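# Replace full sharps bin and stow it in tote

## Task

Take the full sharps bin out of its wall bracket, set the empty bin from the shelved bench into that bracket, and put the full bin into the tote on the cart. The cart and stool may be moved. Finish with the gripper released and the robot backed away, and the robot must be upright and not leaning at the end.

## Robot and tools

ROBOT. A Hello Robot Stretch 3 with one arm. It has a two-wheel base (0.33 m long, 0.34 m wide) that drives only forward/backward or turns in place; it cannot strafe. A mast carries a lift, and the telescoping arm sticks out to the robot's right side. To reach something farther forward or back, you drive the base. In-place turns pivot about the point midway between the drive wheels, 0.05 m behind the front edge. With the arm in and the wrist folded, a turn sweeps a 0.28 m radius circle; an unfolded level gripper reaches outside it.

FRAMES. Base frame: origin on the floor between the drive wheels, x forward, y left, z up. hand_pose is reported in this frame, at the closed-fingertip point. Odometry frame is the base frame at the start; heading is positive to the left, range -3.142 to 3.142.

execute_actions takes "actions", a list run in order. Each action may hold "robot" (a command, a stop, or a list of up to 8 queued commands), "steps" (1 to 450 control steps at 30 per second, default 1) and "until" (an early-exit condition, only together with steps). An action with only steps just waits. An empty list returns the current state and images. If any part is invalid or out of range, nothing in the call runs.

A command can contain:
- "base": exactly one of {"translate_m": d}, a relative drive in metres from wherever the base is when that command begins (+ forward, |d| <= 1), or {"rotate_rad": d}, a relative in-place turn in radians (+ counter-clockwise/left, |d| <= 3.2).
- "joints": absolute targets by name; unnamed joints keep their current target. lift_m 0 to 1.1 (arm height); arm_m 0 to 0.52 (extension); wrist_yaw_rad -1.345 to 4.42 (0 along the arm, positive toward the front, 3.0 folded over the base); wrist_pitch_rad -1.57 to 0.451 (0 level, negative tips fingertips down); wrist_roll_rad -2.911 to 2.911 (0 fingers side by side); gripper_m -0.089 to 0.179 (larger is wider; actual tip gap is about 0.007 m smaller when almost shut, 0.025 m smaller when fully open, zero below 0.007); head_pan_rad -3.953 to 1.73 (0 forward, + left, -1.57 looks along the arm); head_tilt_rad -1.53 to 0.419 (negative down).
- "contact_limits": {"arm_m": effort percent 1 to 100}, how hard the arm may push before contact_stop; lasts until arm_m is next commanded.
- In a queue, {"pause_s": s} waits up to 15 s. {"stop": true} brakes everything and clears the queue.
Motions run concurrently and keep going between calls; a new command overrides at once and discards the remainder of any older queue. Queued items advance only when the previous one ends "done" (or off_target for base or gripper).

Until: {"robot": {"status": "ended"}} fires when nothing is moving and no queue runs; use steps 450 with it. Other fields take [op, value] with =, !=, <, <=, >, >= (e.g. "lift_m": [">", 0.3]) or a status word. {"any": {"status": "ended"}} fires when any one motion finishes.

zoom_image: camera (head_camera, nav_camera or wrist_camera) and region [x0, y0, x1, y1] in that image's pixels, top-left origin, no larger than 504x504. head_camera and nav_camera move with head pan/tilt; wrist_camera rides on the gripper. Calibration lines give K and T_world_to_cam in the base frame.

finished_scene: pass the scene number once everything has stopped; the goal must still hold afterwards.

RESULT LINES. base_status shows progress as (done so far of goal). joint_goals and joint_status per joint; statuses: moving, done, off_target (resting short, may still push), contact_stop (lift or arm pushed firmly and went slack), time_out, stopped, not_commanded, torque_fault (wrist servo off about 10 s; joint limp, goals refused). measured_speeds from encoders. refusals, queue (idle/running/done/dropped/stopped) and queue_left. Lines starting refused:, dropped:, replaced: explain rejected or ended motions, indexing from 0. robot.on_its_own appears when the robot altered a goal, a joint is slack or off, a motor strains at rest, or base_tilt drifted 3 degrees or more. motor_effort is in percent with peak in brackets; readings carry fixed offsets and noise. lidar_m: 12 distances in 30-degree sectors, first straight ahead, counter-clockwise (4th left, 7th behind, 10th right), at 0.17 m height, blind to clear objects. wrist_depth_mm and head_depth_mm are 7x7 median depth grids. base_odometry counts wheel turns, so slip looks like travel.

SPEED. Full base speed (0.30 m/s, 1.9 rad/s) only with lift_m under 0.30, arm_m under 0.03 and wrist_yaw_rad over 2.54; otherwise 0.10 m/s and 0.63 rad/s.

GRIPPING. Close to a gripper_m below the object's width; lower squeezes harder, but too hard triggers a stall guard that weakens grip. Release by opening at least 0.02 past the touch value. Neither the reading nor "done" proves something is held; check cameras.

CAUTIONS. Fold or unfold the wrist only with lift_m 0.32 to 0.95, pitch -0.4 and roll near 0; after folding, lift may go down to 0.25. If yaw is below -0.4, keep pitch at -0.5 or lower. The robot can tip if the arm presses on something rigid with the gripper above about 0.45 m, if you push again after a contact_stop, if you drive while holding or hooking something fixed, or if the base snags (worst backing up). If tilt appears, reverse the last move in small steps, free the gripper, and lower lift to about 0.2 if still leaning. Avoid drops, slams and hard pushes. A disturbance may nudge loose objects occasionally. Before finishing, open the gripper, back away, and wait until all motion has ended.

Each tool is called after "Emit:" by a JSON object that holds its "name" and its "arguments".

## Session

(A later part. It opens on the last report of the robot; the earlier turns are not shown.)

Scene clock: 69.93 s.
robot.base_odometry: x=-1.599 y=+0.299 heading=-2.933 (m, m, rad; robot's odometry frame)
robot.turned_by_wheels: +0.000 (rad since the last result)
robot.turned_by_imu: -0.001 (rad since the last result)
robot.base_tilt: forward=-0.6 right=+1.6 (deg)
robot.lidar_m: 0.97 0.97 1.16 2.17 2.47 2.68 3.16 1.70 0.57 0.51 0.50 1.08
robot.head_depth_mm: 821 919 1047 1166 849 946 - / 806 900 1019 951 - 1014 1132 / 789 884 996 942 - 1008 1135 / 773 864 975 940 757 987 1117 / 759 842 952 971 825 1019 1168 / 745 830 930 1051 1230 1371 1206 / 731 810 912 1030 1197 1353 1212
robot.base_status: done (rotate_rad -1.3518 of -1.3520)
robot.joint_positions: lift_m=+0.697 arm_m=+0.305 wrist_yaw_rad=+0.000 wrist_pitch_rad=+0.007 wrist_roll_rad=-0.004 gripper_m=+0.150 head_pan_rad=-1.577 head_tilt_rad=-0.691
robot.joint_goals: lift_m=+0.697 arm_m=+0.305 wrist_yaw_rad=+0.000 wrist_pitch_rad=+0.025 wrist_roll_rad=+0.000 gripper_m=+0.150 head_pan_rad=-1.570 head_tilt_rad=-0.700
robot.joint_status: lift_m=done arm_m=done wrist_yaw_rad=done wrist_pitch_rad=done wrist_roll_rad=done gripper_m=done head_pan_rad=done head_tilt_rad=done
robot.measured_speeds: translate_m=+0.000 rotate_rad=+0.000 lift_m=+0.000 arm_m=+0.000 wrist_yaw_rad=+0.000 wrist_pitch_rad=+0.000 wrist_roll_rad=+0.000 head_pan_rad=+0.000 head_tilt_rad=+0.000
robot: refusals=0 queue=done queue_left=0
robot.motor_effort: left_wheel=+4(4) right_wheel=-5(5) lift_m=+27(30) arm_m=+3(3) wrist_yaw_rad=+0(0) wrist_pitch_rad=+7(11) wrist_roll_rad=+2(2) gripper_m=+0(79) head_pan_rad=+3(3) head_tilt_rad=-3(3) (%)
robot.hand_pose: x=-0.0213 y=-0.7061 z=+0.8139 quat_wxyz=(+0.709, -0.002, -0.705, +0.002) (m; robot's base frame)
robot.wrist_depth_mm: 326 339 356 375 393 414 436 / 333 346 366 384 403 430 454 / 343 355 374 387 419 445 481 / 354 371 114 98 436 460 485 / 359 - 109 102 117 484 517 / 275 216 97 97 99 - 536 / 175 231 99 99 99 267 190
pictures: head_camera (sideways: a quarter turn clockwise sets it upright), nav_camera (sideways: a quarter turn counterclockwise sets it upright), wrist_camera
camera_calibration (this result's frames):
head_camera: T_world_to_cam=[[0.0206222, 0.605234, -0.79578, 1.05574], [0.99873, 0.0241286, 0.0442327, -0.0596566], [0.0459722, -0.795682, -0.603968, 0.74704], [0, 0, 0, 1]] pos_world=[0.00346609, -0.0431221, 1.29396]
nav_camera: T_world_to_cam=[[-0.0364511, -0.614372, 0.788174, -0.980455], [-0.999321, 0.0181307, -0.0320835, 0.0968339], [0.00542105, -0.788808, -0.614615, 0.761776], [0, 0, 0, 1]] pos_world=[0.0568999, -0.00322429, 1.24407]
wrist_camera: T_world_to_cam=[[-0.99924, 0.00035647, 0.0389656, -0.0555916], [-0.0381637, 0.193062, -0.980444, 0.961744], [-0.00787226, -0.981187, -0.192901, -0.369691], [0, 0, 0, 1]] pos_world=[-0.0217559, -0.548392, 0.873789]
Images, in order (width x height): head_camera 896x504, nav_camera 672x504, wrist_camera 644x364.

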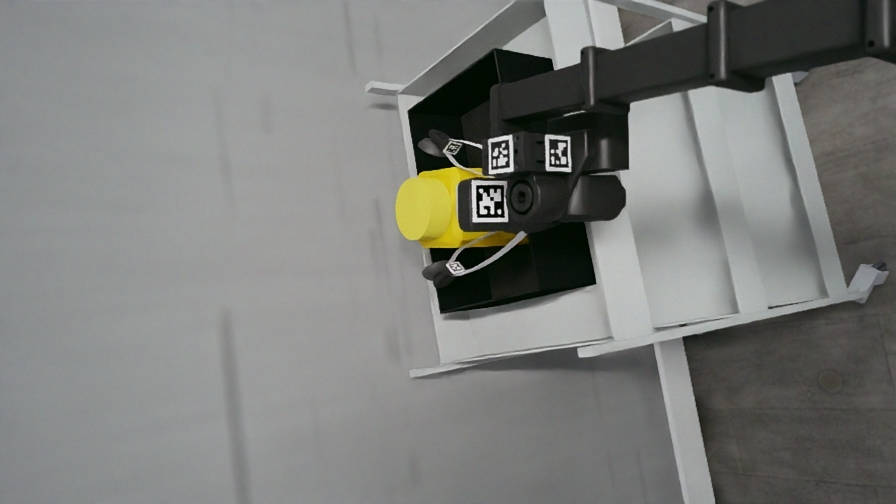

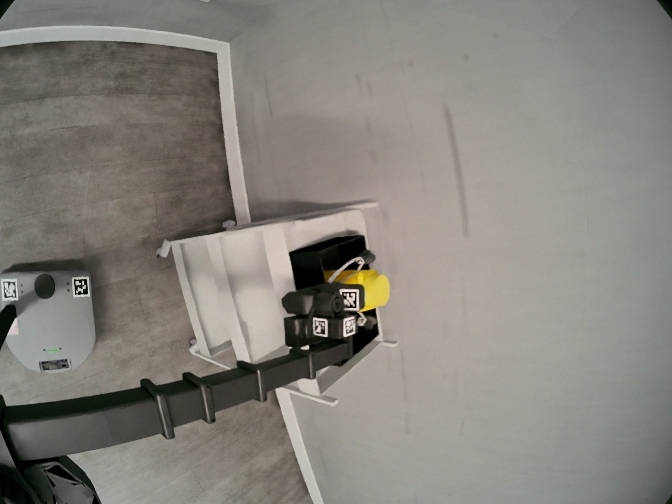

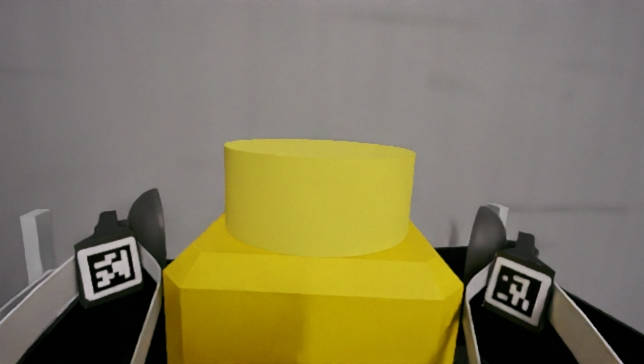

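Emit:
{"name": "execute_actions", "arguments": {"actions": [{"robot":{"joints":{"arm_m":0.22,"lift_m":0.705}},"steps":100,"until":{"robot":{"status":"ended"}}}]}}

Scene clock: 72.47 s.
robot.base_odometry: x=-1.599 y=+0.299 heading=-2.933 (m, m, rad; robot's odometry frame)
robot.turned_by_wheels: +0.000 (rad since the last result)
robot.turned_by_imu: -0.001 (rad since the last result)
robot.base_tilt: forward=-0.6 right=+1.5 (deg)
robot.lidar_m: 0.96 0.97 1.16 2.17 2.47 2.67 3.14 1.69 0.57 0.50 0.49 1.08
robot.head_depth_mm: 820 922 1045 1163 852 - - / 806 897 1020 943 796 1167 1135 / 789 880 1000 796 - 962 1133 / 775 864 975 925 755 989 1122 / 759 846 954 974 830 1018 1175 / 746 829 932 1050 1229 1376 1200 / 735 809 908 1035 1194 1353 1208
robot.base_status: done (rotate_rad -1.3518 of -1.3520)
robot.joint_positions: lift_m=+0.705 arm_m=+0.220 wrist_yaw_rad=+0.000 wrist_pitch_rad=+0.007 wrist_roll_rad=-0.004 gripper_m=+0.150 head_pan_rad=-1.577 head_tilt_rad=-0.691
robot.joint_goals: lift_m=+0.705 arm_m=+0.220 wrist_yaw_rad=+0.000 wrist_pitch_rad=+0.025 wrist_roll_rad=+0.000 gripper_m=+0.150 head_pan_rad=-1.570 head_tilt_rad=-0.700
robot.joint_status: lift_m=done arm_m=done wrist_yaw_rad=done wrist_pitch_rad=done wrist_roll_rad=done gripper_m=done head_pan_rad=done head_tilt_rad=done
robot.measured_speeds: translate_m=+0.000 rotate_rad=+0.000 lift_m=+0.000 arm_m=+0.000 wrist_yaw_rad=+0.000 wrist_pitch_rad=+0.000 wrist_roll_rad=+0.000 head_pan_rad=+0.000 head_tilt_rad=+0.000
robot: refusals=0 queue=done queue_left=0
robot.motor_effort: left_wheel=+4(4) right_wheel=-5(5) lift_m=+52(56) arm_m=-3(2) wrist_yaw_rad=+0(0) wrist_pitch_rad=+7(7) wrist_roll_rad=+2(2) gripper_m=+0(2) head_pan_rad=+4(3) head_tilt_rad=-3(3) (%)
robot.hand_pose: x=-0.0213 y=-0.6216 z=+0.8211 quat_wxyz=(+0.709, -0.002, -0.705, +0.002) (m; robot's base frame)
robot.wrist_depth_mm: 396 405 435 448 478 507 534 / 407 422 452 464 491 524 557 / 420 432 456 474 509 546 582 / 428 446 466 187 534 556 594 / 438 - 317 183 370 584 620 / 447 289 325 188 381 - 646 / 257 223 288 194 311 276 200
pictures: head_camera (sideways: a quarter turn clockwise sets it upright), nav_camera (sideways: a quarter turn counterclockwise sets it upright), wrist_camera
camera_calibration (this result's frames):
head_camera: T_world_to_cam=[[0.0206215, 0.605235, -0.79578, 1.05574], [0.99873, 0.0241297, 0.0442327, -0.0596566], [0.0459731, -0.795681, -0.603968, 0.747041], [0, 0, 0, 1]] pos_world=[0.00346614, -0.0431221, 1.29396]
nav_camera: T_world_to_cam=[[-0.0364504, -0.614373, 0.788174, -0.980454], [-0.999321, 0.0181295, -0.0320834, 0.0968339], [0.005422, -0.788808, -0.614616, 0.761777], [0, 0, 0, 1]] pos_world=[0.0568999, -0.00322417, 1.24407]
wrist_camera: T_world_to_cam=[[-0.99924, 0.000355344, 0.0389657, -0.0559045], [-0.0381638, 0.19309, -0.980439, 0.95254], [-0.00787227, -0.981181, -0.19293, -0.285359], [0, 0, 0, 1]] pos_world=[-0.0217559, -0.463895, 0.881031]
Images, in order (width x height): head_camera 896x504, nav_camera 672x504, wrist_camera 644x364.

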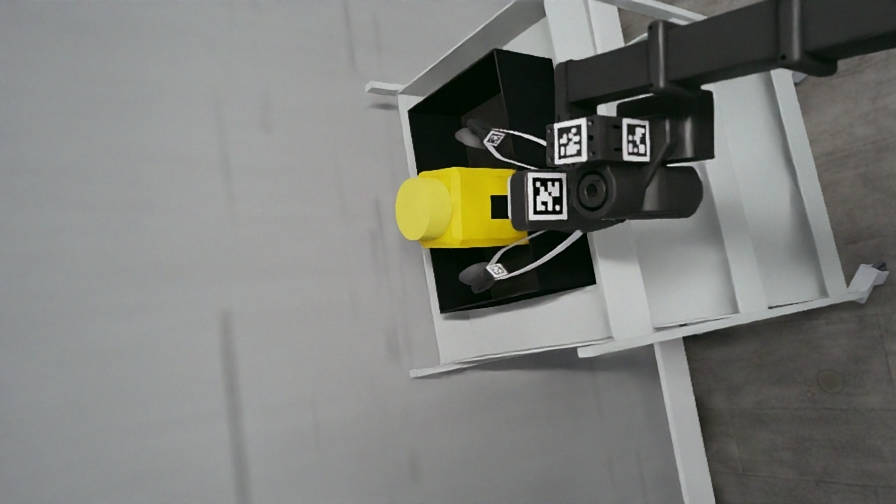

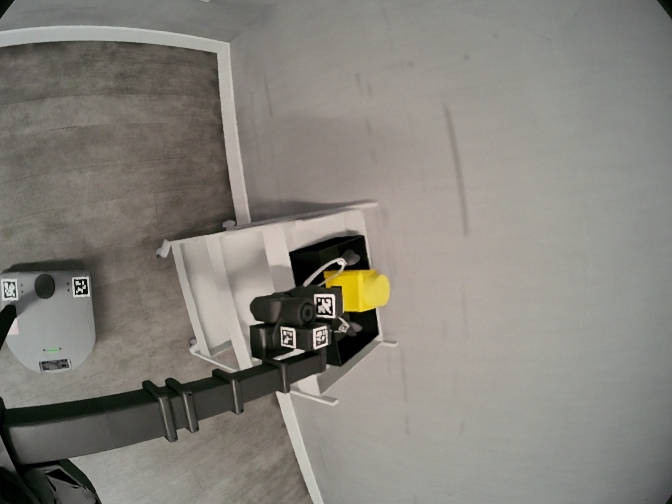

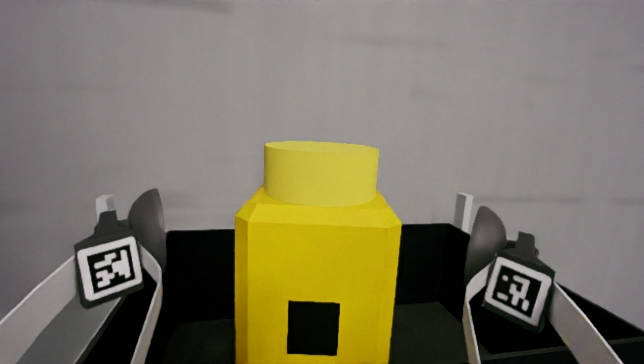

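Emit:
{"name": "execute_actions", "arguments": {"actions": [{"robot":{"joints":{"arm_m":0.0,"lift_m":0.72,"head_pan_rad":-3.0,"head_tilt_rad":-0.35}},"steps":100,"until":{"robot":{"arm_m":["<",0.09]}}},{"robot":{"base":{"rotate_rad":-0.187},"joints":{"gripper_m":0.04}},"steps":100,"until":{"robot":{"base_status":["!=","moving"],"arm_m":["<",0.01]}}},{"robot":{"base":{"translate_m":-1.0}},"steps":30},{"robot":{"joints":{"wrist_yaw_rad":2.9,"wrist_pitch_rad":-0.4,"lift_m":0.5}},"steps":150,"until":{"robot":{"wrist_yaw_rad":[">",2.75]}}},{"robot":{"joints":{"lift_m":0.28}},"steps":150,"until":{"robot":{"lift_m":["<",0.295]}}}]}}

Scene clock: 83.47 s.
robot.base_odometry: x=-1.115 y=+0.310 heading=-3.120 (m, m, rad; robot's odometry frame)
robot.turned_by_wheels: -0.187 (rad since the last result)
robot.turned_by_imu: -0.192 (rad since the last result)
robot.base_tilt: forward=-1.8 right=+1.6 (deg)
robot.lidar_m: 1.43 1.41 1.54 2.34 2.11 2.23 2.80 2.86 1.40 1.12 0.69 0.75
robot.head_depth_mm: 3136 3343 3556 3700 2507 1849 1451 / 3115 3292 3447 3524 2560 1850 1463 / 3070 3163 3228 3497 2599 1876 1464 / 2903 3129 3259 3301 2575 1883 1477 / 2868 3026 3156 3321 2615 1881 1486 / 2814 2974 3154 3309 2598 1902 1486 / 2790 2890 3057 3234 2683 1920 1502
robot.base_status: moving (translate_m -0.4850 of -1.0000)
robot.joint_positions: lift_m=+0.294 arm_m=+0.000 wrist_yaw_rad=+2.897 wrist_pitch_rad=-0.414 wrist_roll_rad=-0.004 gripper_m=+0.040 head_pan_rad=-2.993 head_tilt_rad=-0.359
robot.joint_goals: lift_m=+0.280 arm_m=+0.000 wrist_yaw_rad=+2.900 wrist_pitch_rad=-0.400 wrist_roll_rad=+0.000 gripper_m=+0.040 head_pan_rad=-3.000 head_tilt_rad=-0.350
robot.joint_status: lift_m=moving arm_m=done wrist_yaw_rad=moving wrist_pitch_rad=moving wrist_roll_rad=done gripper_m=done head_pan_rad=done head_tilt_rad=done
robot.measured_speeds: translate_m=-0.117 rotate_rad=-0.001 lift_m=-0.078 arm_m=+0.000 wrist_yaw_rad=+0.000 wrist_pitch_rad=+0.000 wrist_roll_rad=+0.000 head_pan_rad=+0.000 head_tilt_rad=+0.000
robot: refusals=0 queue=running queue_left=0
robot.motor_effort: left_wheel=-3(8) right_wheel=-14(13) lift_m=+28(52) arm_m=-2(3) wrist_yaw_rad=+3(4) wrist_pitch_rad=+6(7) wrist_roll_rad=+2(2) gripper_m=-1(82) head_pan_rad=-3(35) head_tilt_rad=+3(20) (%)
robot.hand_pose: x=+0.0332 y=+0.0730 z=+0.3080 quat_wxyz=(+0.229, +0.703, +0.061, +0.671) (m; robot's base frame)
robot.wrist_depth_mm: - - - - - - - / - - - - - - - / 876 922 945 944 967 981 - / 694 - 733 734 752 763 781 / 576 - 610 597 622 623 637 / 488 492 - 519 511 517 528 / - - - 443 444 450 458
pictures: head_camera (sideways: a quarter turn clockwise sets it upright), nav_camera (sideways: a quarter turn counterclockwise sets it upright), wrist_camera
camera_calibration (this result's frames):
head_camera: T_world_to_cam=[[0.311603, 0.0295903, -0.949751, 1.2548], [0.190493, -0.981169, 0.0319297, -0.0387258], [-0.930922, -0.190871, -0.311372, 0.372272], [0, 0, 0, 1]] pos_world=[-0.0370653, -0.00407053, 1.3089]
nav_camera: T_world_to_cam=[[-0.325028, -0.0156528, 0.945575, -1.18399], [-0.147197, 0.988515, -0.0342334, 0.0944494], [-0.934179, -0.150313, -0.323599, 0.38884], [0, 0, 0, 1]] pos_world=[-0.0076806, -0.0534496, 1.24861]
wrist_camera: T_world_to_cam=[[0.973165, -0.227288, 0.0359282, -0.0295498], [-0.102786, -0.569057, -0.815849, 0.324535], [0.205878, 0.790262, -0.577148, 0.279542], [0, 0, 0, 1]] pos_world=[0.00456299, -0.042949, 0.42717]
Images, in order (width x height): head_camera 896x504, nav_camera 672x504, wrist_camera 644x364.

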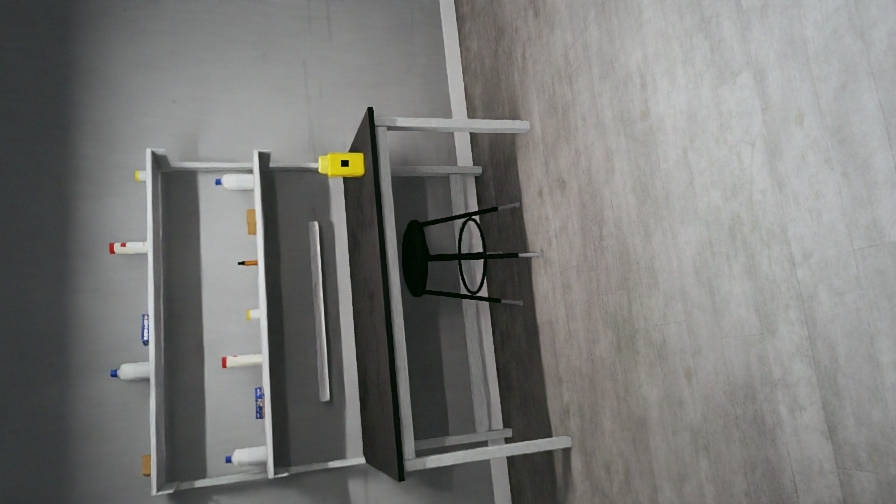

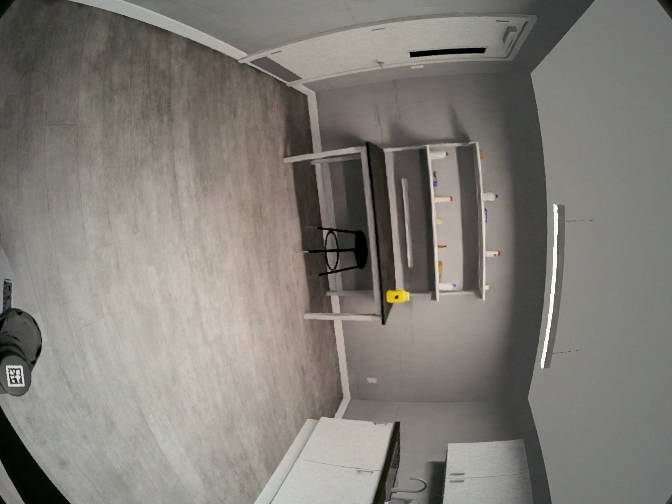

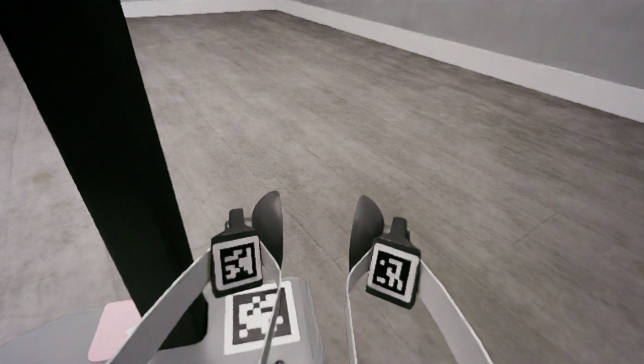

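Emit:
{"name": "execute_actions", "arguments": {"actions": [{"robot":{"base":{"translate_m":-0.9},"joints":{"head_pan_rad":-3.2,"head_tilt_rad":-0.35}},"steps":200,"until":{"robot":{"base_status":["!=","moving"]}}}]}}

Scene clock: 88.13 s.
robot.base_odometry: x=-0.133 y=+0.331 heading=-3.120 (m, m, rad; robot's odometry frame)
robot.turned_by_wheels: +0.000 (rad since the last result)
robot.turned_by_imu: -0.001 (rad since the last result)
robot.base_tilt: forward=-0.6 right=+1.6 (deg)
robot.lidar_m: 1.75 2.32 2.52 1.69 1.68 1.82 1.82 1.74 1.82 1.50 1.48 1.42
robot.head_depth_mm: 2621 2843 2978 3142 2512 1859 1459 / 2492 2676 2812 3039 2531 1866 1454 / 2426 2529 2710 2861 2545 1846 1469 / 2284 2410 2573 2647 2360 1886 1486 / 2179 2281 2443 1896 2583 1894 1490 / 2111 2216 2307 1964 2372 1899 1493 / 2027 2157 2236 1958 1990 1912 1499
robot.base_status: done (translate_m -0.9000 of -0.9000)
robot.joint_positions: lift_m=+0.280 arm_m=+0.000 wrist_yaw_rad=+2.898 wrist_pitch_rad=-0.415 wrist_roll_rad=-0.004 gripper_m=+0.040 head_pan_rad=-3.193 head_tilt_rad=-0.358
robot.joint_goals: lift_m=+0.280 arm_m=+0.000 wrist_yaw_rad=+2.900 wrist_pitch_rad=-0.400 wrist_roll_rad=+0.000 gripper_m=+0.040 head_pan_rad=-3.200 head_tilt_rad=-0.350
robot.joint_status: lift_m=done arm_m=done wrist_yaw_rad=done wrist_pitch_rad=done wrist_roll_rad=done gripper_m=done head_pan_rad=done head_tilt_rad=done
robot.measured_speeds: translate_m=+0.000 rotate_rad=+0.000 lift_m=+0.000 arm_m=+0.000 wrist_yaw_rad=+0.000 wrist_pitch_rad=+0.000 wrist_roll_rad=+0.000 head_pan_rad=+0.000 head_tilt_rad=+0.000
robot: refusals=0 queue=done queue_left=0
robot.motor_effort: left_wheel=+4(8) right_wheel=-4(13) lift_m=+28(26) arm_m=-3(3) wrist_yaw_rad=+3(4) wrist_pitch_rad=+6(6) wrist_roll_rad=+2(2) gripper_m=+0(1) head_pan_rad=-3(17) head_tilt_rad=+4(5) (%)
robot.hand_pose: x=+0.0330 y=+0.0729 z=+0.2937 quat_wxyz=(+0.229, +0.703, +0.061, +0.671) (m; robot's base frame)
robot.wrist_depth_mm: - - - - - - - / - - - - - - - / 843 884 896 943 921 949 987 / 680 - 693 715 720 745 744 / 559 - 597 587 604 599 615 / 477 - - 496 495 505 510 / - - - 422 429 436 439
pictures: head_camera (sideways: a quarter turn clockwise sets it upright), nav_camera (sideways: a quarter turn counterclockwise sets it upright), wrist_camera
camera_calibration (this result's frames):
head_camera: T_world_to_cam=[[0.310539, -0.0328875, -0.949991, 1.25512], [-0.00827004, -0.999457, 0.0318966, -0.0374703], [-0.950525, -0.00204867, -0.310643, 0.371442], [0, 0, 0, 1]] pos_world=[-0.0370079, 0.00458866, 1.30893]
nav_camera: T_world_to_cam=[[-0.320929, 0.049215, 0.945824, -1.18434], [0.0521603, 0.998052, -0.034234, 0.0932342], [-0.945666, 0.0383478, -0.322871, 0.387964], [0, 0, 0, 1]] pos_world=[-0.0180687, -0.0496428, 1.24863]
wrist_camera: T_world_to_cam=[[0.973366, -0.226429, 0.0359106, -0.028909], [-0.102537, -0.570067, -0.815175, 0.312657], [0.20505, 0.789781, -0.578101, 0.271751], [0, 0, 0, 1]] pos_world=[0.00447531, -0.0429341, 0.413008]
Images, in order (width x height): head_camera 896x504, nav_camera 672x504, wrist_camera 644x364.

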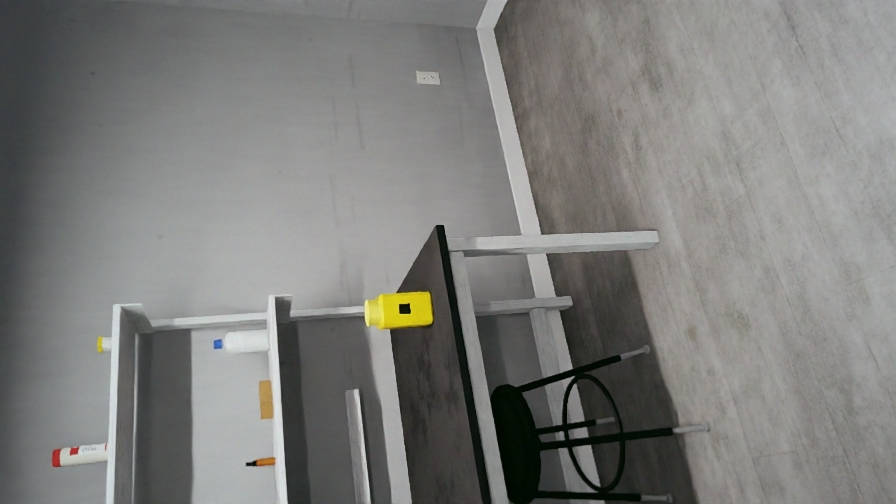

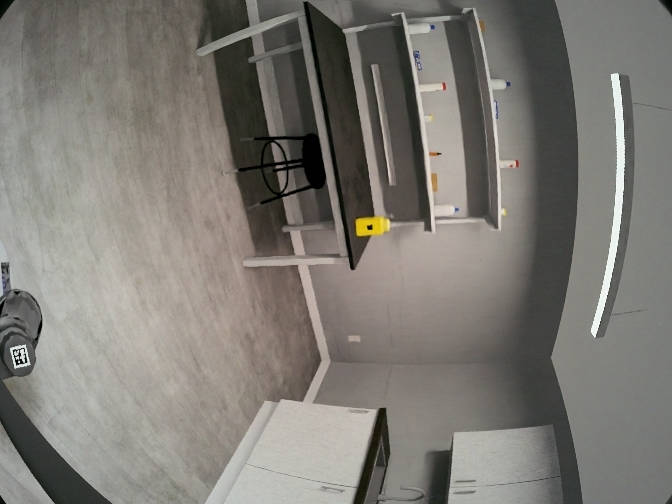

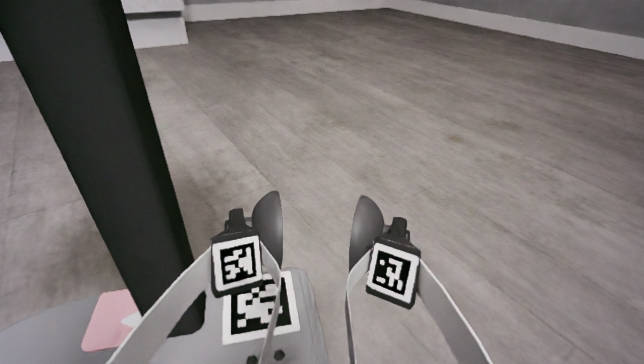

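Emit:
{"name": "execute_actions", "arguments": {"actions": [{"robot":{"base":{"translate_m":-1.0},"joints":{"head_pan_rad":-1.57,"head_tilt_rad":-0.6}},"steps":200,"until":{"robot":{"translate_m":["<",-0.6]}}},{"robot":{"base":{"translate_m":-0.67}},"steps":200,"until":{"robot":{"base_status":["!=","moving"]}}},{"robot":{"base":{"rotate_rad":-1.12},"joints":{"lift_m":0.77}},"steps":200,"until":{"robot":{"lift_m":[">",0.36]}}},{"robot":{"joints":{"wrist_yaw_rad":0.0,"gripper_m":0.17}},"steps":200,"until":{"robot":{"base_status":["!=","moving"]}}},{"robot":{"base":{"translate_m":-0.098}},"steps":200,"until":{"robot":{"wrist_yaw_rad":["<",0.8]}}},{"robot":{"joints":{"wrist_pitch_rad":0.025}},"steps":200,"until":{"robot":{"status":"ended"}}}]}}

Scene clock: 102.50 s.
robot.base_odometry: x=+1.183 y=+0.272 heading=+2.044 (m, m, rad; robot's odometry frame)
robot.turned_by_wheels: -1.120 (rad since the last result)
robot.turned_by_imu: -1.141 (rad since the last result)
robot.base_tilt: forward=-0.6 right=+1.6 (deg)
robot.lidar_m: 2.03 2.18 2.69 3.49 1.46 1.11 1.09 1.70 0.51 0.74 0.71 1.35
robot.head_depth_mm: 1012 1126 1245 1368 752 662 1178 / 864 1126 1227 990 756 709 1009 / 1015 1142 1254 677 711 672 - / 1020 1156 1258 1015 744 711 1246 / 1034 1163 1272 1029 771 1128 1225 / 1049 1177 1279 1035 781 1390 1227 / 1062 1179 1292 1037 783 889 1210
robot.base_status: done (translate_m -0.0980 of -0.0980)
robot.joint_positions: lift_m=+0.770 arm_m=+0.000 wrist_yaw_rad=+0.003 wrist_pitch_rad=+0.000 wrist_roll_rad=-0.004 gripper_m=+0.170 head_pan_rad=-1.577 head_tilt_rad=-0.593
robot.joint_goals: lift_m=+0.770 arm_m=+0.000 wrist_yaw_rad=+0.000 wrist_pitch_rad=+0.025 wrist_roll_rad=+0.000 gripper_m=+0.170 head_pan_rad=-1.570 head_tilt_rad=-0.600
robot.joint_status: lift_m=done arm_m=done wrist_yaw_rad=done wrist_pitch_rad=done wrist_roll_rad=done gripper_m=done head_pan_rad=done head_tilt_rad=done
robot.measured_speeds: translate_m=+0.000 rotate_rad=+0.000 lift_m=+0.000 arm_m=+0.000 wrist_yaw_rad=+0.000 wrist_pitch_rad=+0.000 wrist_roll_rad=+0.000 head_pan_rad=+0.000 head_tilt_rad=+0.000
robot: refusals=0 queue=done queue_left=0
robot.motor_effort: left_wheel=+4(9) right_wheel=-4(14) lift_m=+52(51) arm_m=-2(2) wrist_yaw_rad=-3(3) wrist_pitch_rad=+9(11) wrist_roll_rad=+2(2) gripper_m=+0(82) head_pan_rad=+3(36) head_tilt_rad=-2(16) (%)
robot.hand_pose: x=-0.0208 y=-0.4014 z=+0.8843 quat_wxyz=(+0.709, +0.001, -0.705, +0.001) (m; robot's base frame)
robot.wrist_depth_mm: - - 997 975 944 920 918 / - - - 990 970 964 962 / - - - 364 983 - 963 / 770 830 831 372 - - - / 477 481 490 383 524 - - / - 317 343 353 361 357 - / 264 259 265 269 275 278 -
pictures: head_camera (sideways: a quarter turn clockwise sets it upright), nav_camera (sideways: a quarter turn counterclockwise sets it upright), wrist_camera
camera_calibration (this result's frames):
head_camera: T_world_to_cam=[[0.0200408, 0.524398, -0.851238, 1.12804], [0.998751, 0.028473, 0.0410543, -0.0555242], [0.0457661, -0.850997, -0.523172, 0.641926], [0, 0, 0, 1]] pos_world=[0.00346955, -0.0436853, 1.29835]
nav_camera: T_world_to_cam=[[-0.0358724, -0.534239, 0.844572, -1.05399], [-0.999343, 0.0147728, -0.0331015, 0.0981636], [0.00520742, -0.845205, -0.534418, 0.657442], [0, 0, 0, 1]] pos_world=[0.0568665, -0.00885767, 1.24477]
wrist_camera: T_world_to_cam=[[-0.999238, -0.00218517, 0.0389703, -0.058888], [-0.0386206, 0.199861, -0.979063, 0.973494], [-0.00564923, -0.979822, -0.199793, -0.0504569], [0, 0, 0, 1]] pos_world=[-0.0215312, -0.244131, 0.945326]
Images, in order (width x height): head_camera 896x504, nav_camera 672x504, wrist_camera 644x364.

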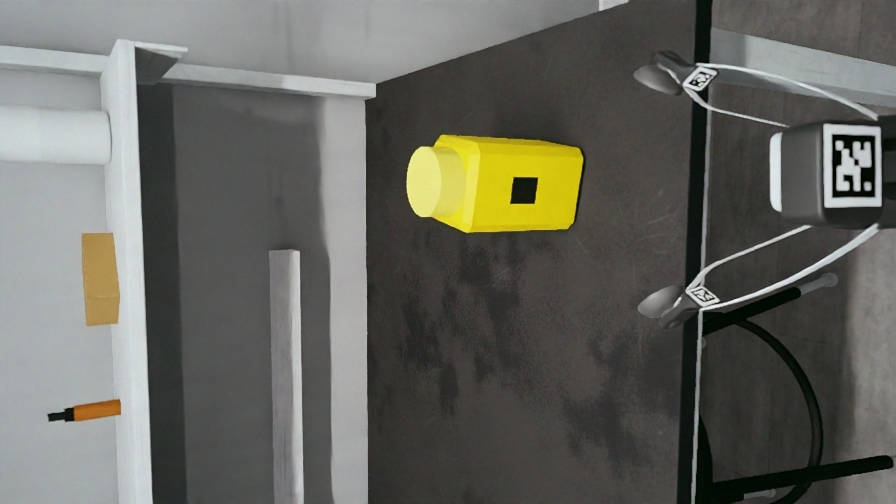

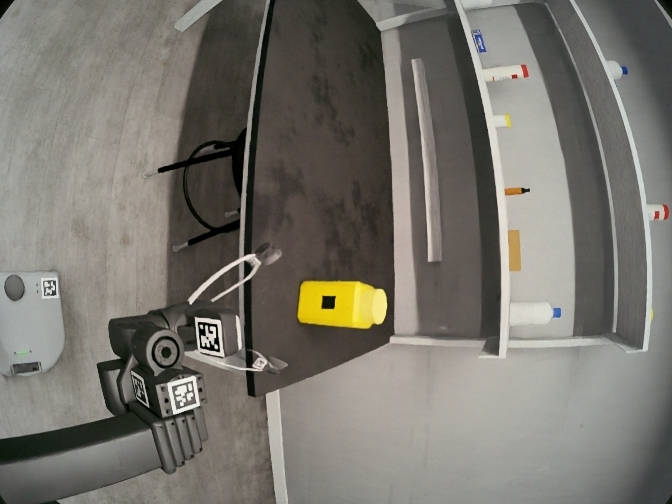

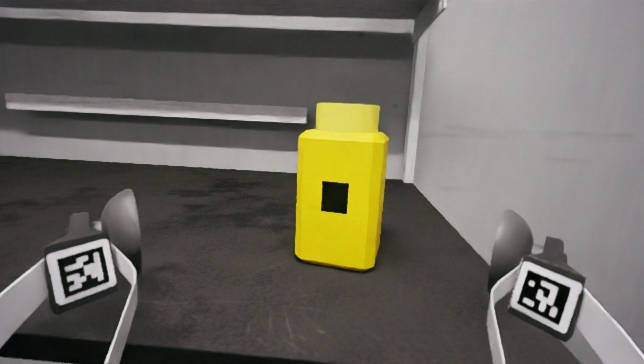

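Emit:
{"name": "execute_actions", "arguments": {"actions": [{"robot":{"joints":{"wrist_yaw_rad":-0.11,"lift_m":0.785,"arm_m":0.17}},"steps":200,"until":{"robot":{"status":"ended"}}}]}}

Scene clock: 110.23 s.
robot.base_odometry: x=+1.183 y=+0.272 heading=+2.044 (m, m, rad; robot's odometry frame)
robot.turned_by_wheels: +0.000 (rad since the last result)
robot.turned_by_imu: -0.001 (rad since the last result)
robot.base_tilt: forward=-0.6 right=+1.5 (deg)
robot.lidar_m: 2.04 2.18 2.69 3.49 1.46 1.11 1.09 1.70 0.51 0.74 0.71 1.35
robot.head_depth_mm: 1014 1131 1248 1360 793 - 1151 / 862 1123 1220 993 782 - 1182 / 1021 1144 1240 678 705 - 1238 / 1018 1155 1260 1015 742 709 1243 / 1035 1167 1264 1024 772 1120 1229 / 1041 1169 1287 1035 777 1386 1236 / 1068 1186 1285 1049 783 889 1217
robot.base_status: done (translate_m -0.0980 of -0.0980)
robot.joint_positions: lift_m=+0.785 arm_m=+0.170 wrist_yaw_rad=-0.108 wrist_pitch_rad=+0.000 wrist_roll_rad=-0.004 gripper_m=+0.170 head_pan_rad=-1.577 head_tilt_rad=-0.593
robot.joint_goals: lift_m=+0.785 arm_m=+0.170 wrist_yaw_rad=-0.110 wrist_pitch_rad=+0.025 wrist_roll_rad=+0.000 gripper_m=+0.170 head_pan_rad=-1.570 head_tilt_rad=-0.600
robot.joint_status: lift_m=done arm_m=done wrist_yaw_rad=done wrist_pitch_rad=done wrist_roll_rad=done gripper_m=done head_pan_rad=done head_tilt_rad=done
robot.measured_speeds: translate_m=+0.000 rotate_rad=+0.000 lift_m=+0.000 arm_m=+0.000 wrist_yaw_rad=+0.000 wrist_pitch_rad=+0.000 wrist_roll_rad=+0.000 head_pan_rad=+0.000 head_tilt_rad=+0.000
robot: refusals=0 queue=done queue_left=0
robot.motor_effort: left_wheel=+4(3) right_wheel=-5(4) lift_m=+52(51) arm_m=+3(5) wrist_yaw_rad=-2(4) wrist_pitch_rad=+9(9) wrist_roll_rad=+2(1) gripper_m=+0(1) head_pan_rad=+2(3) head_tilt_rad=-2(2) (%)
robot.hand_pose: x=-0.0492 y=-0.5695 z=+0.8993 quat_wxyz=(+0.708, -0.038, -0.704, -0.039) (m; robot's base frame)
robot.wrist_depth_mm: 778 785 790 814 794 825 836 / 806 817 825 822 833 860 841 / 823 856 847 198 872 877 879 / 801 852 217 192 888 886 904 / 509 510 206 195 673 932 947 / - 345 215 203 391 972 975 / 278 280 222 211 298 324 -
pictures: head_camera (sideways: a quarter turn clockwise sets it upright), nav_camera (sideways: a quarter turn counterclockwise sets it upright), wrist_camera
camera_calibration (this result's frames):
head_camera: T_world_to_cam=[[0.0200408, 0.524398, -0.851238, 1.12804], [0.998751, 0.028473, 0.0410543, -0.0555242], [0.0457661, -0.850997, -0.523172, 0.641926], [0, 0, 0, 1]] pos_world=[0.00346955, -0.0436853, 1.29835]
nav_camera: T_world_to_cam=[[-0.0358724, -0.534239, 0.844572, -1.05399], [-0.999343, 0.0147728, -0.0331015, 0.0981636], [0.00520742, -0.845205, -0.534418, 0.657442], [0, 0, 0, 1]] pos_world=[0.0568665, -0.00885767, 1.24477]
wrist_camera: T_world_to_cam=[[-0.993331, 0.108511, 0.0389704, -0.0248812], [-0.0162582, 0.202795, -0.979086, 1.02349], [-0.114145, -0.97319, -0.199678, -0.213894], [0, 0, 0, 1]] pos_world=[-0.0324901, -0.413017, 0.96034]
Images, in order (width x height): head_camera 896x504, nav_camera 672x504, wrist_camera 644x364.

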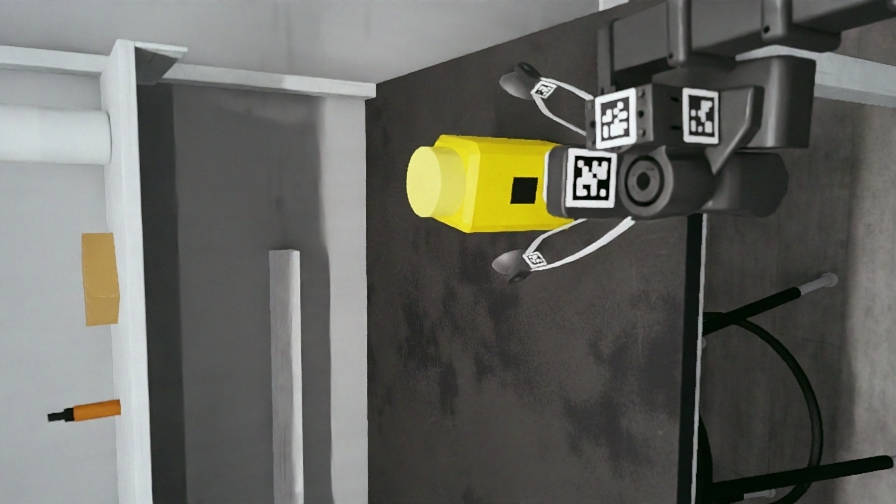

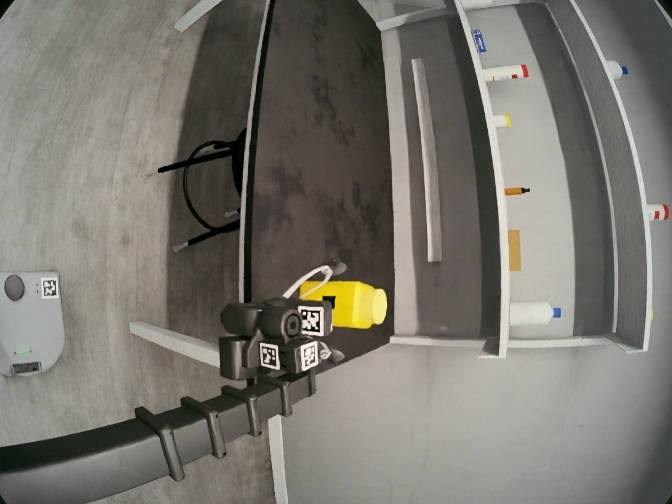

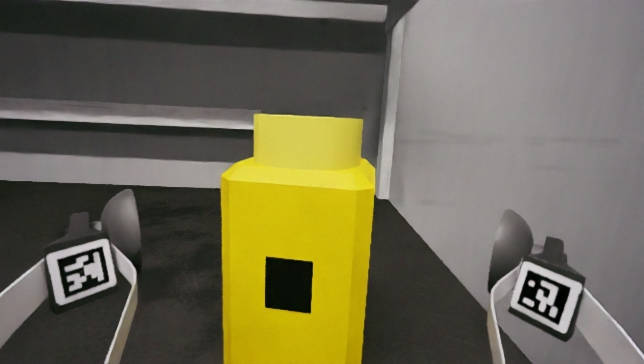

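Emit:
{"name": "execute_actions", "arguments": {"actions": [{"robot":{"joints":{"arm_m":0.25}},"steps":200,"until":{"robot":{"status":"ended"}}}]}}

Scene clock: 113.23 s.
robot.base_odometry: x=+1.183 y=+0.272 heading=+2.044 (m, m, rad; robot's odometry frame)
robot.turned_by_wheels: +0.000 (rad since the last result)
robot.turned_by_imu: -0.001 (rad since the last result)
robot.base_tilt: forward=-0.6 right=+1.6 (deg)
robot.lidar_m: 2.04 2.19 2.70 3.49 1.46 1.12 1.09 1.71 0.51 0.74 0.71 1.35
robot.head_depth_mm: 1012 1124 1247 1373 1479 - 850 / 861 1119 1229 997 - 1367 1182 / 1023 1146 1247 679 - 1367 1239 / 1020 1161 1267 1016 753 710 1246 / 1034 1163 1269 1028 772 1115 1230 / 1046 1174 1282 1032 778 1394 1230 / 1066 1182 1292 1040 783 891 1220
robot.base_status: done (translate_m -0.0980 of -0.0980)
robot.joint_positions: lift_m=+0.785 arm_m=+0.250 wrist_yaw_rad=-0.108 wrist_pitch_rad=+0.000 wrist_roll_rad=-0.004 gripper_m=+0.170 head_pan_rad=-1.577 head_tilt_rad=-0.593
robot.joint_goals: lift_m=+0.785 arm_m=+0.250 wrist_yaw_rad=-0.110 wrist_pitch_rad=+0.025 wrist_roll_rad=+0.000 gripper_m=+0.170 head_pan_rad=-1.570 head_tilt_rad=-0.600
robot.joint_status: lift_m=done arm_m=done wrist_yaw_rad=done wrist_pitch_rad=done wrist_roll_rad=done gripper_m=done head_pan_rad=done head_tilt_rad=done
robot.measured_speeds: translate_m=+0.000 rotate_rad=+0.000 lift_m=+0.000 arm_m=+0.000 wrist_yaw_rad=+0.000 wrist_pitch_rad=+0.000 wrist_roll_rad=+0.000 head_pan_rad=+0.000 head_tilt_rad=+0.000
robot: refusals=0 queue=done queue_left=0
robot.motor_effort: left_wheel=+4(4) right_wheel=-5(5) lift_m=+51(51) arm_m=+3(2) wrist_yaw_rad=-2(2) wrist_pitch_rad=+9(9) wrist_roll_rad=+2(2) gripper_m=+0(0) head_pan_rad=+2(3) head_tilt_rad=-2(2) (%)
robot.hand_pose: x=-0.0492 y=-0.6495 z=+0.8993 quat_wxyz=(+0.708, -0.038, -0.704, -0.039) (m; robot's base frame)
robot.wrist_depth_mm: 714 726 714 726 727 732 767 / 739 728 746 755 748 757 777 / 757 776 662 116 767 794 814 / 774 797 133 119 799 837 822 / 509 521 119 114 116 864 853 / - 341 122 116 115 881 896 / 275 279 127 120 122 319 915
pictures: head_camera (sideways: a quarter turn clockwise sets it upright), nav_camera (sideways: a quarter turn counterclockwise sets it upright), wrist_camera
camera_calibration (this result's frames):
head_camera: T_world_to_cam=[[0.0200407, 0.524398, -0.851237, 1.12804], [0.998751, 0.0284733, 0.0410543, -0.0555242], [0.0457663, -0.850997, -0.523172, 0.641927], [0, 0, 0, 1]] pos_world=[0.00346956, -0.0436853, 1.29835]
nav_camera: T_world_to_cam=[[-0.0358723, -0.534239, 0.844572, -1.05399], [-0.999343, 0.0147726, -0.0331015, 0.0981636], [0.00520763, -0.845205, -0.534418, 0.657442], [0, 0, 0, 1]] pos_world=[0.0568665, -0.00885765, 1.24477]
wrist_camera: T_world_to_cam=[[-0.993328, 0.108537, 0.0389703, -0.0161901], [-0.016253, 0.202795, -0.979086, 1.03971], [-0.11417, -0.973188, -0.199678, -0.291749], [0, 0, 0, 1]] pos_world=[-0.0324926, -0.493017, 0.96034]
Images, in order (width x height): head_camera 896x504, nav_camera 672x504, wrist_camera 644x364.

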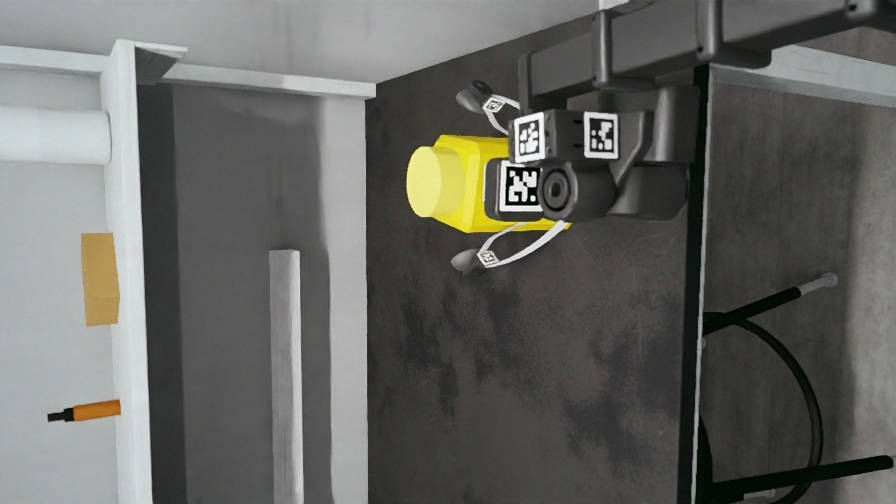

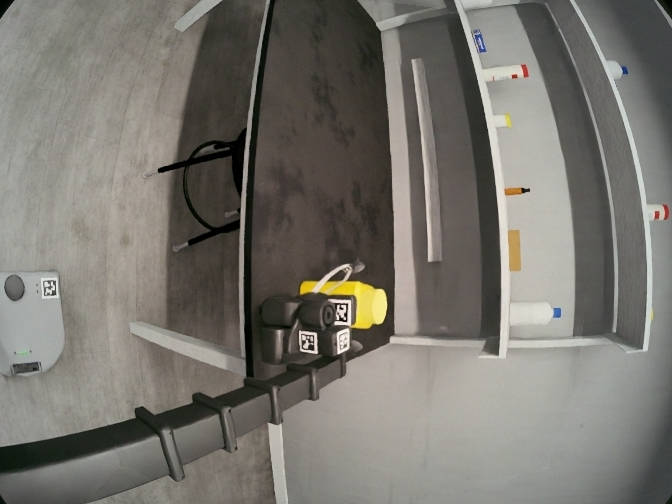

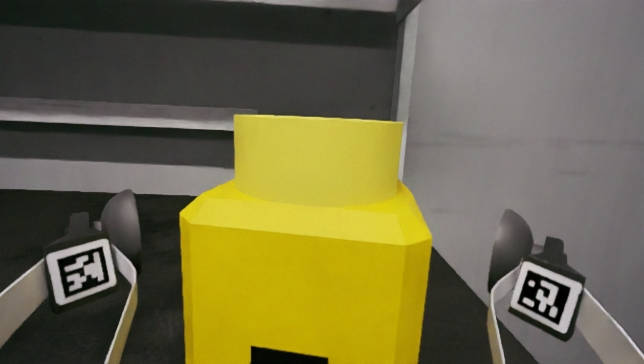

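Good. Grip and lift a little.

Emit:
{"name": "execute_actions", "arguments": {"actions": [{"robot":{"joints":{"gripper_m":0.066}},"steps":90,"until":{"robot":{"status":"ended"}}},{"robot":{"joints":{"lift_m":0.815}},"steps":90,"until":{"robot":{"status":"ended"}}}]}}

Scene clock: 116.03 s.
robot.base_odometry: x=+1.183 y=+0.272 heading=+2.044 (m, m, rad; robot's odometry frame)
robot.turned_by_wheels: +0.000 (rad since the last result)
robot.turned_by_imu: -0.001 (rad since the last result)
robot.base_tilt: forward=-0.6 right=+1.6 (deg)
robot.lidar_m: 2.04 2.18 2.69 3.49 1.46 1.12 1.09 1.70 0.51 0.73 0.71 1.35
robot.head_depth_mm: 1009 1133 1247 1370 - 686 1160 / 861 1126 1222 1045 - 752 1179 / 1019 1146 1252 662 - 1358 1249 / 1022 1157 1261 1020 766 709 1248 / 1034 1160 1274 1019 771 1117 1233 / 1042 1174 1282 1032 778 1387 1235 / 1063 1190 1291 1045 784 889 1207
robot.base_status: done (translate_m -0.0980 of -0.0980)
robot.joint_positions: lift_m=+0.815 arm_m=+0.250 wrist_yaw_rad=-0.108 wrist_pitch_rad=-0.008 wrist_roll_rad=-0.004 gripper_m=+0.067 head_pan_rad=-1.577 head_tilt_rad=-0.593
robot.joint_goals: lift_m=+0.815 arm_m=+0.250 wrist_yaw_rad=-0.110 wrist_pitch_rad=+0.025 wrist_roll_rad=+0.000 gripper_m=+0.066 head_pan_rad=-1.570 head_tilt_rad=-0.600
robot.joint_status: lift_m=done arm_m=done wrist_yaw_rad=done wrist_pitch_rad=done wrist_roll_rad=done gripper_m=done head_pan_rad=done head_tilt_rad=done
robot.measured_speeds: translate_m=+0.000 rotate_rad=+0.000 lift_m=+0.000 arm_m=+0.000 wrist_yaw_rad=+0.000 wrist_pitch_rad=+0.000 wrist_roll_rad=+0.000 head_pan_rad=+0.000 head_tilt_rad=+0.000
robot: refusals=0 queue=done queue_left=0
robot.motor_effort: left_wheel=+4(4) right_wheel=-4(5) lift_m=+54(52) arm_m=+4(3) wrist_yaw_rad=-1(2) wrist_pitch_rad=+12(13) wrist_roll_rad=+2(2) gripper_m=-20(91) head_pan_rad=+3(3) head_tilt_rad=-2(2) (%)
robot.hand_pose: x=-0.0492 y=-0.6493 z=+0.9271 quat_wxyz=(+0.708, -0.035, -0.705, -0.042) (m; robot's base frame)
robot.wrist_depth_mm: 711 698 712 723 731 745 754 / 739 730 750 758 758 779 772 / 758 761 683 121 773 793 814 / 770 790 137 124 791 834 836 / 554 570 119 118 118 835 853 / 402 369 122 120 119 880 914 / 318 319 126 124 124 359 944
pictures: head_camera (sideways: a quarter turn clockwise sets it upright), nav_camera (sideways: a quarter turn counterclockwise sets it upright), wrist_camera
camera_calibration (this result's frames):
head_camera: T_world_to_cam=[[0.0200407, 0.524398, -0.851238, 1.12804], [0.998751, 0.0284731, 0.0410543, -0.0555242], [0.0457662, -0.850997, -0.523172, 0.641926], [0, 0, 0, 1]] pos_world=[0.00346955, -0.0436853, 1.29835]
nav_camera: T_world_to_cam=[[-0.0358723, -0.534239, 0.844572, -1.05399], [-0.999343, 0.0147727, -0.0331015, 0.0981636], [0.00520752, -0.845205, -0.534418, 0.657442], [0, 0, 0, 1]] pos_world=[0.0568665, -0.00885766, 1.24477]
wrist_camera: T_world_to_cam=[[-0.99335, 0.108337, 0.0389728, -0.0174376], [-0.0153387, 0.210955, -0.977375, 1.07065], [-0.114108, -0.971474, -0.207891, -0.277273], [0, 0, 0, 1]] pos_world=[-0.0325382, -0.493333, 0.98946]
Images, in order (width x height): head_camera 896x504, nav_camera 672x504, wrist_camera 644x364.

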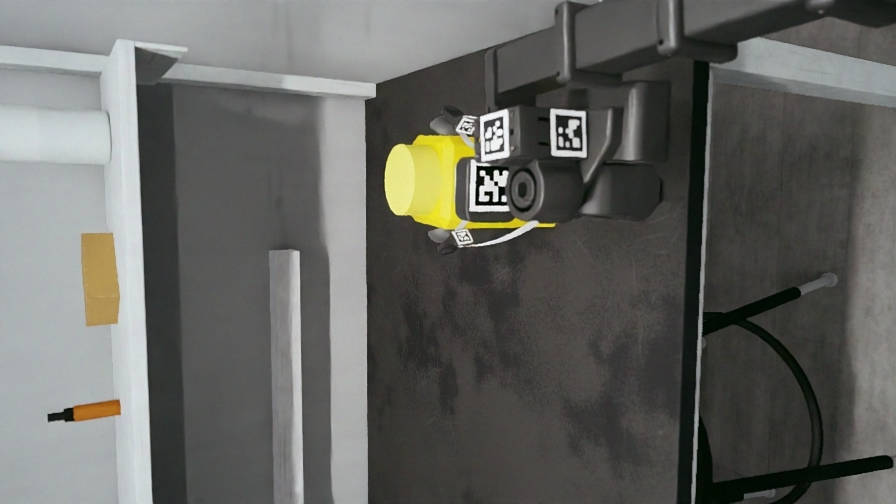

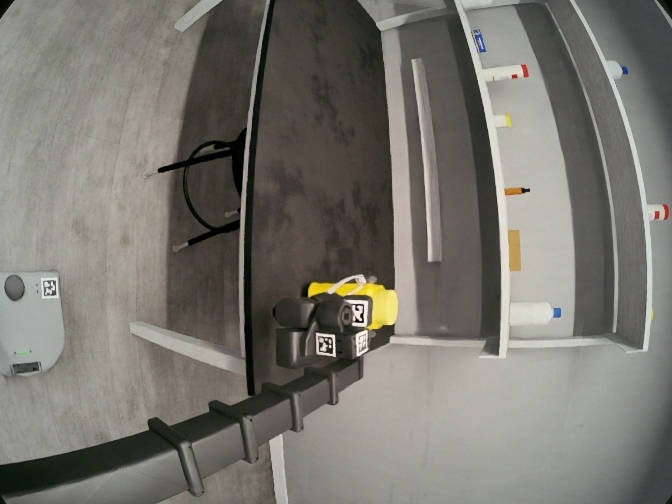

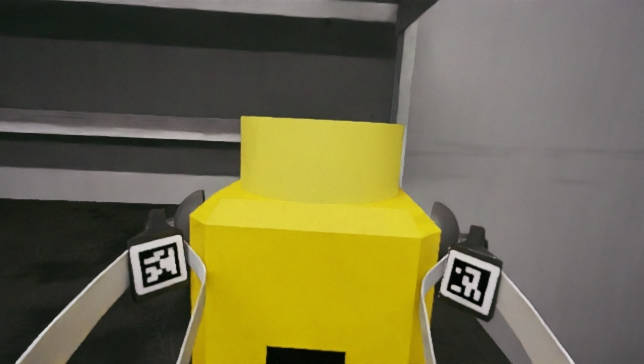

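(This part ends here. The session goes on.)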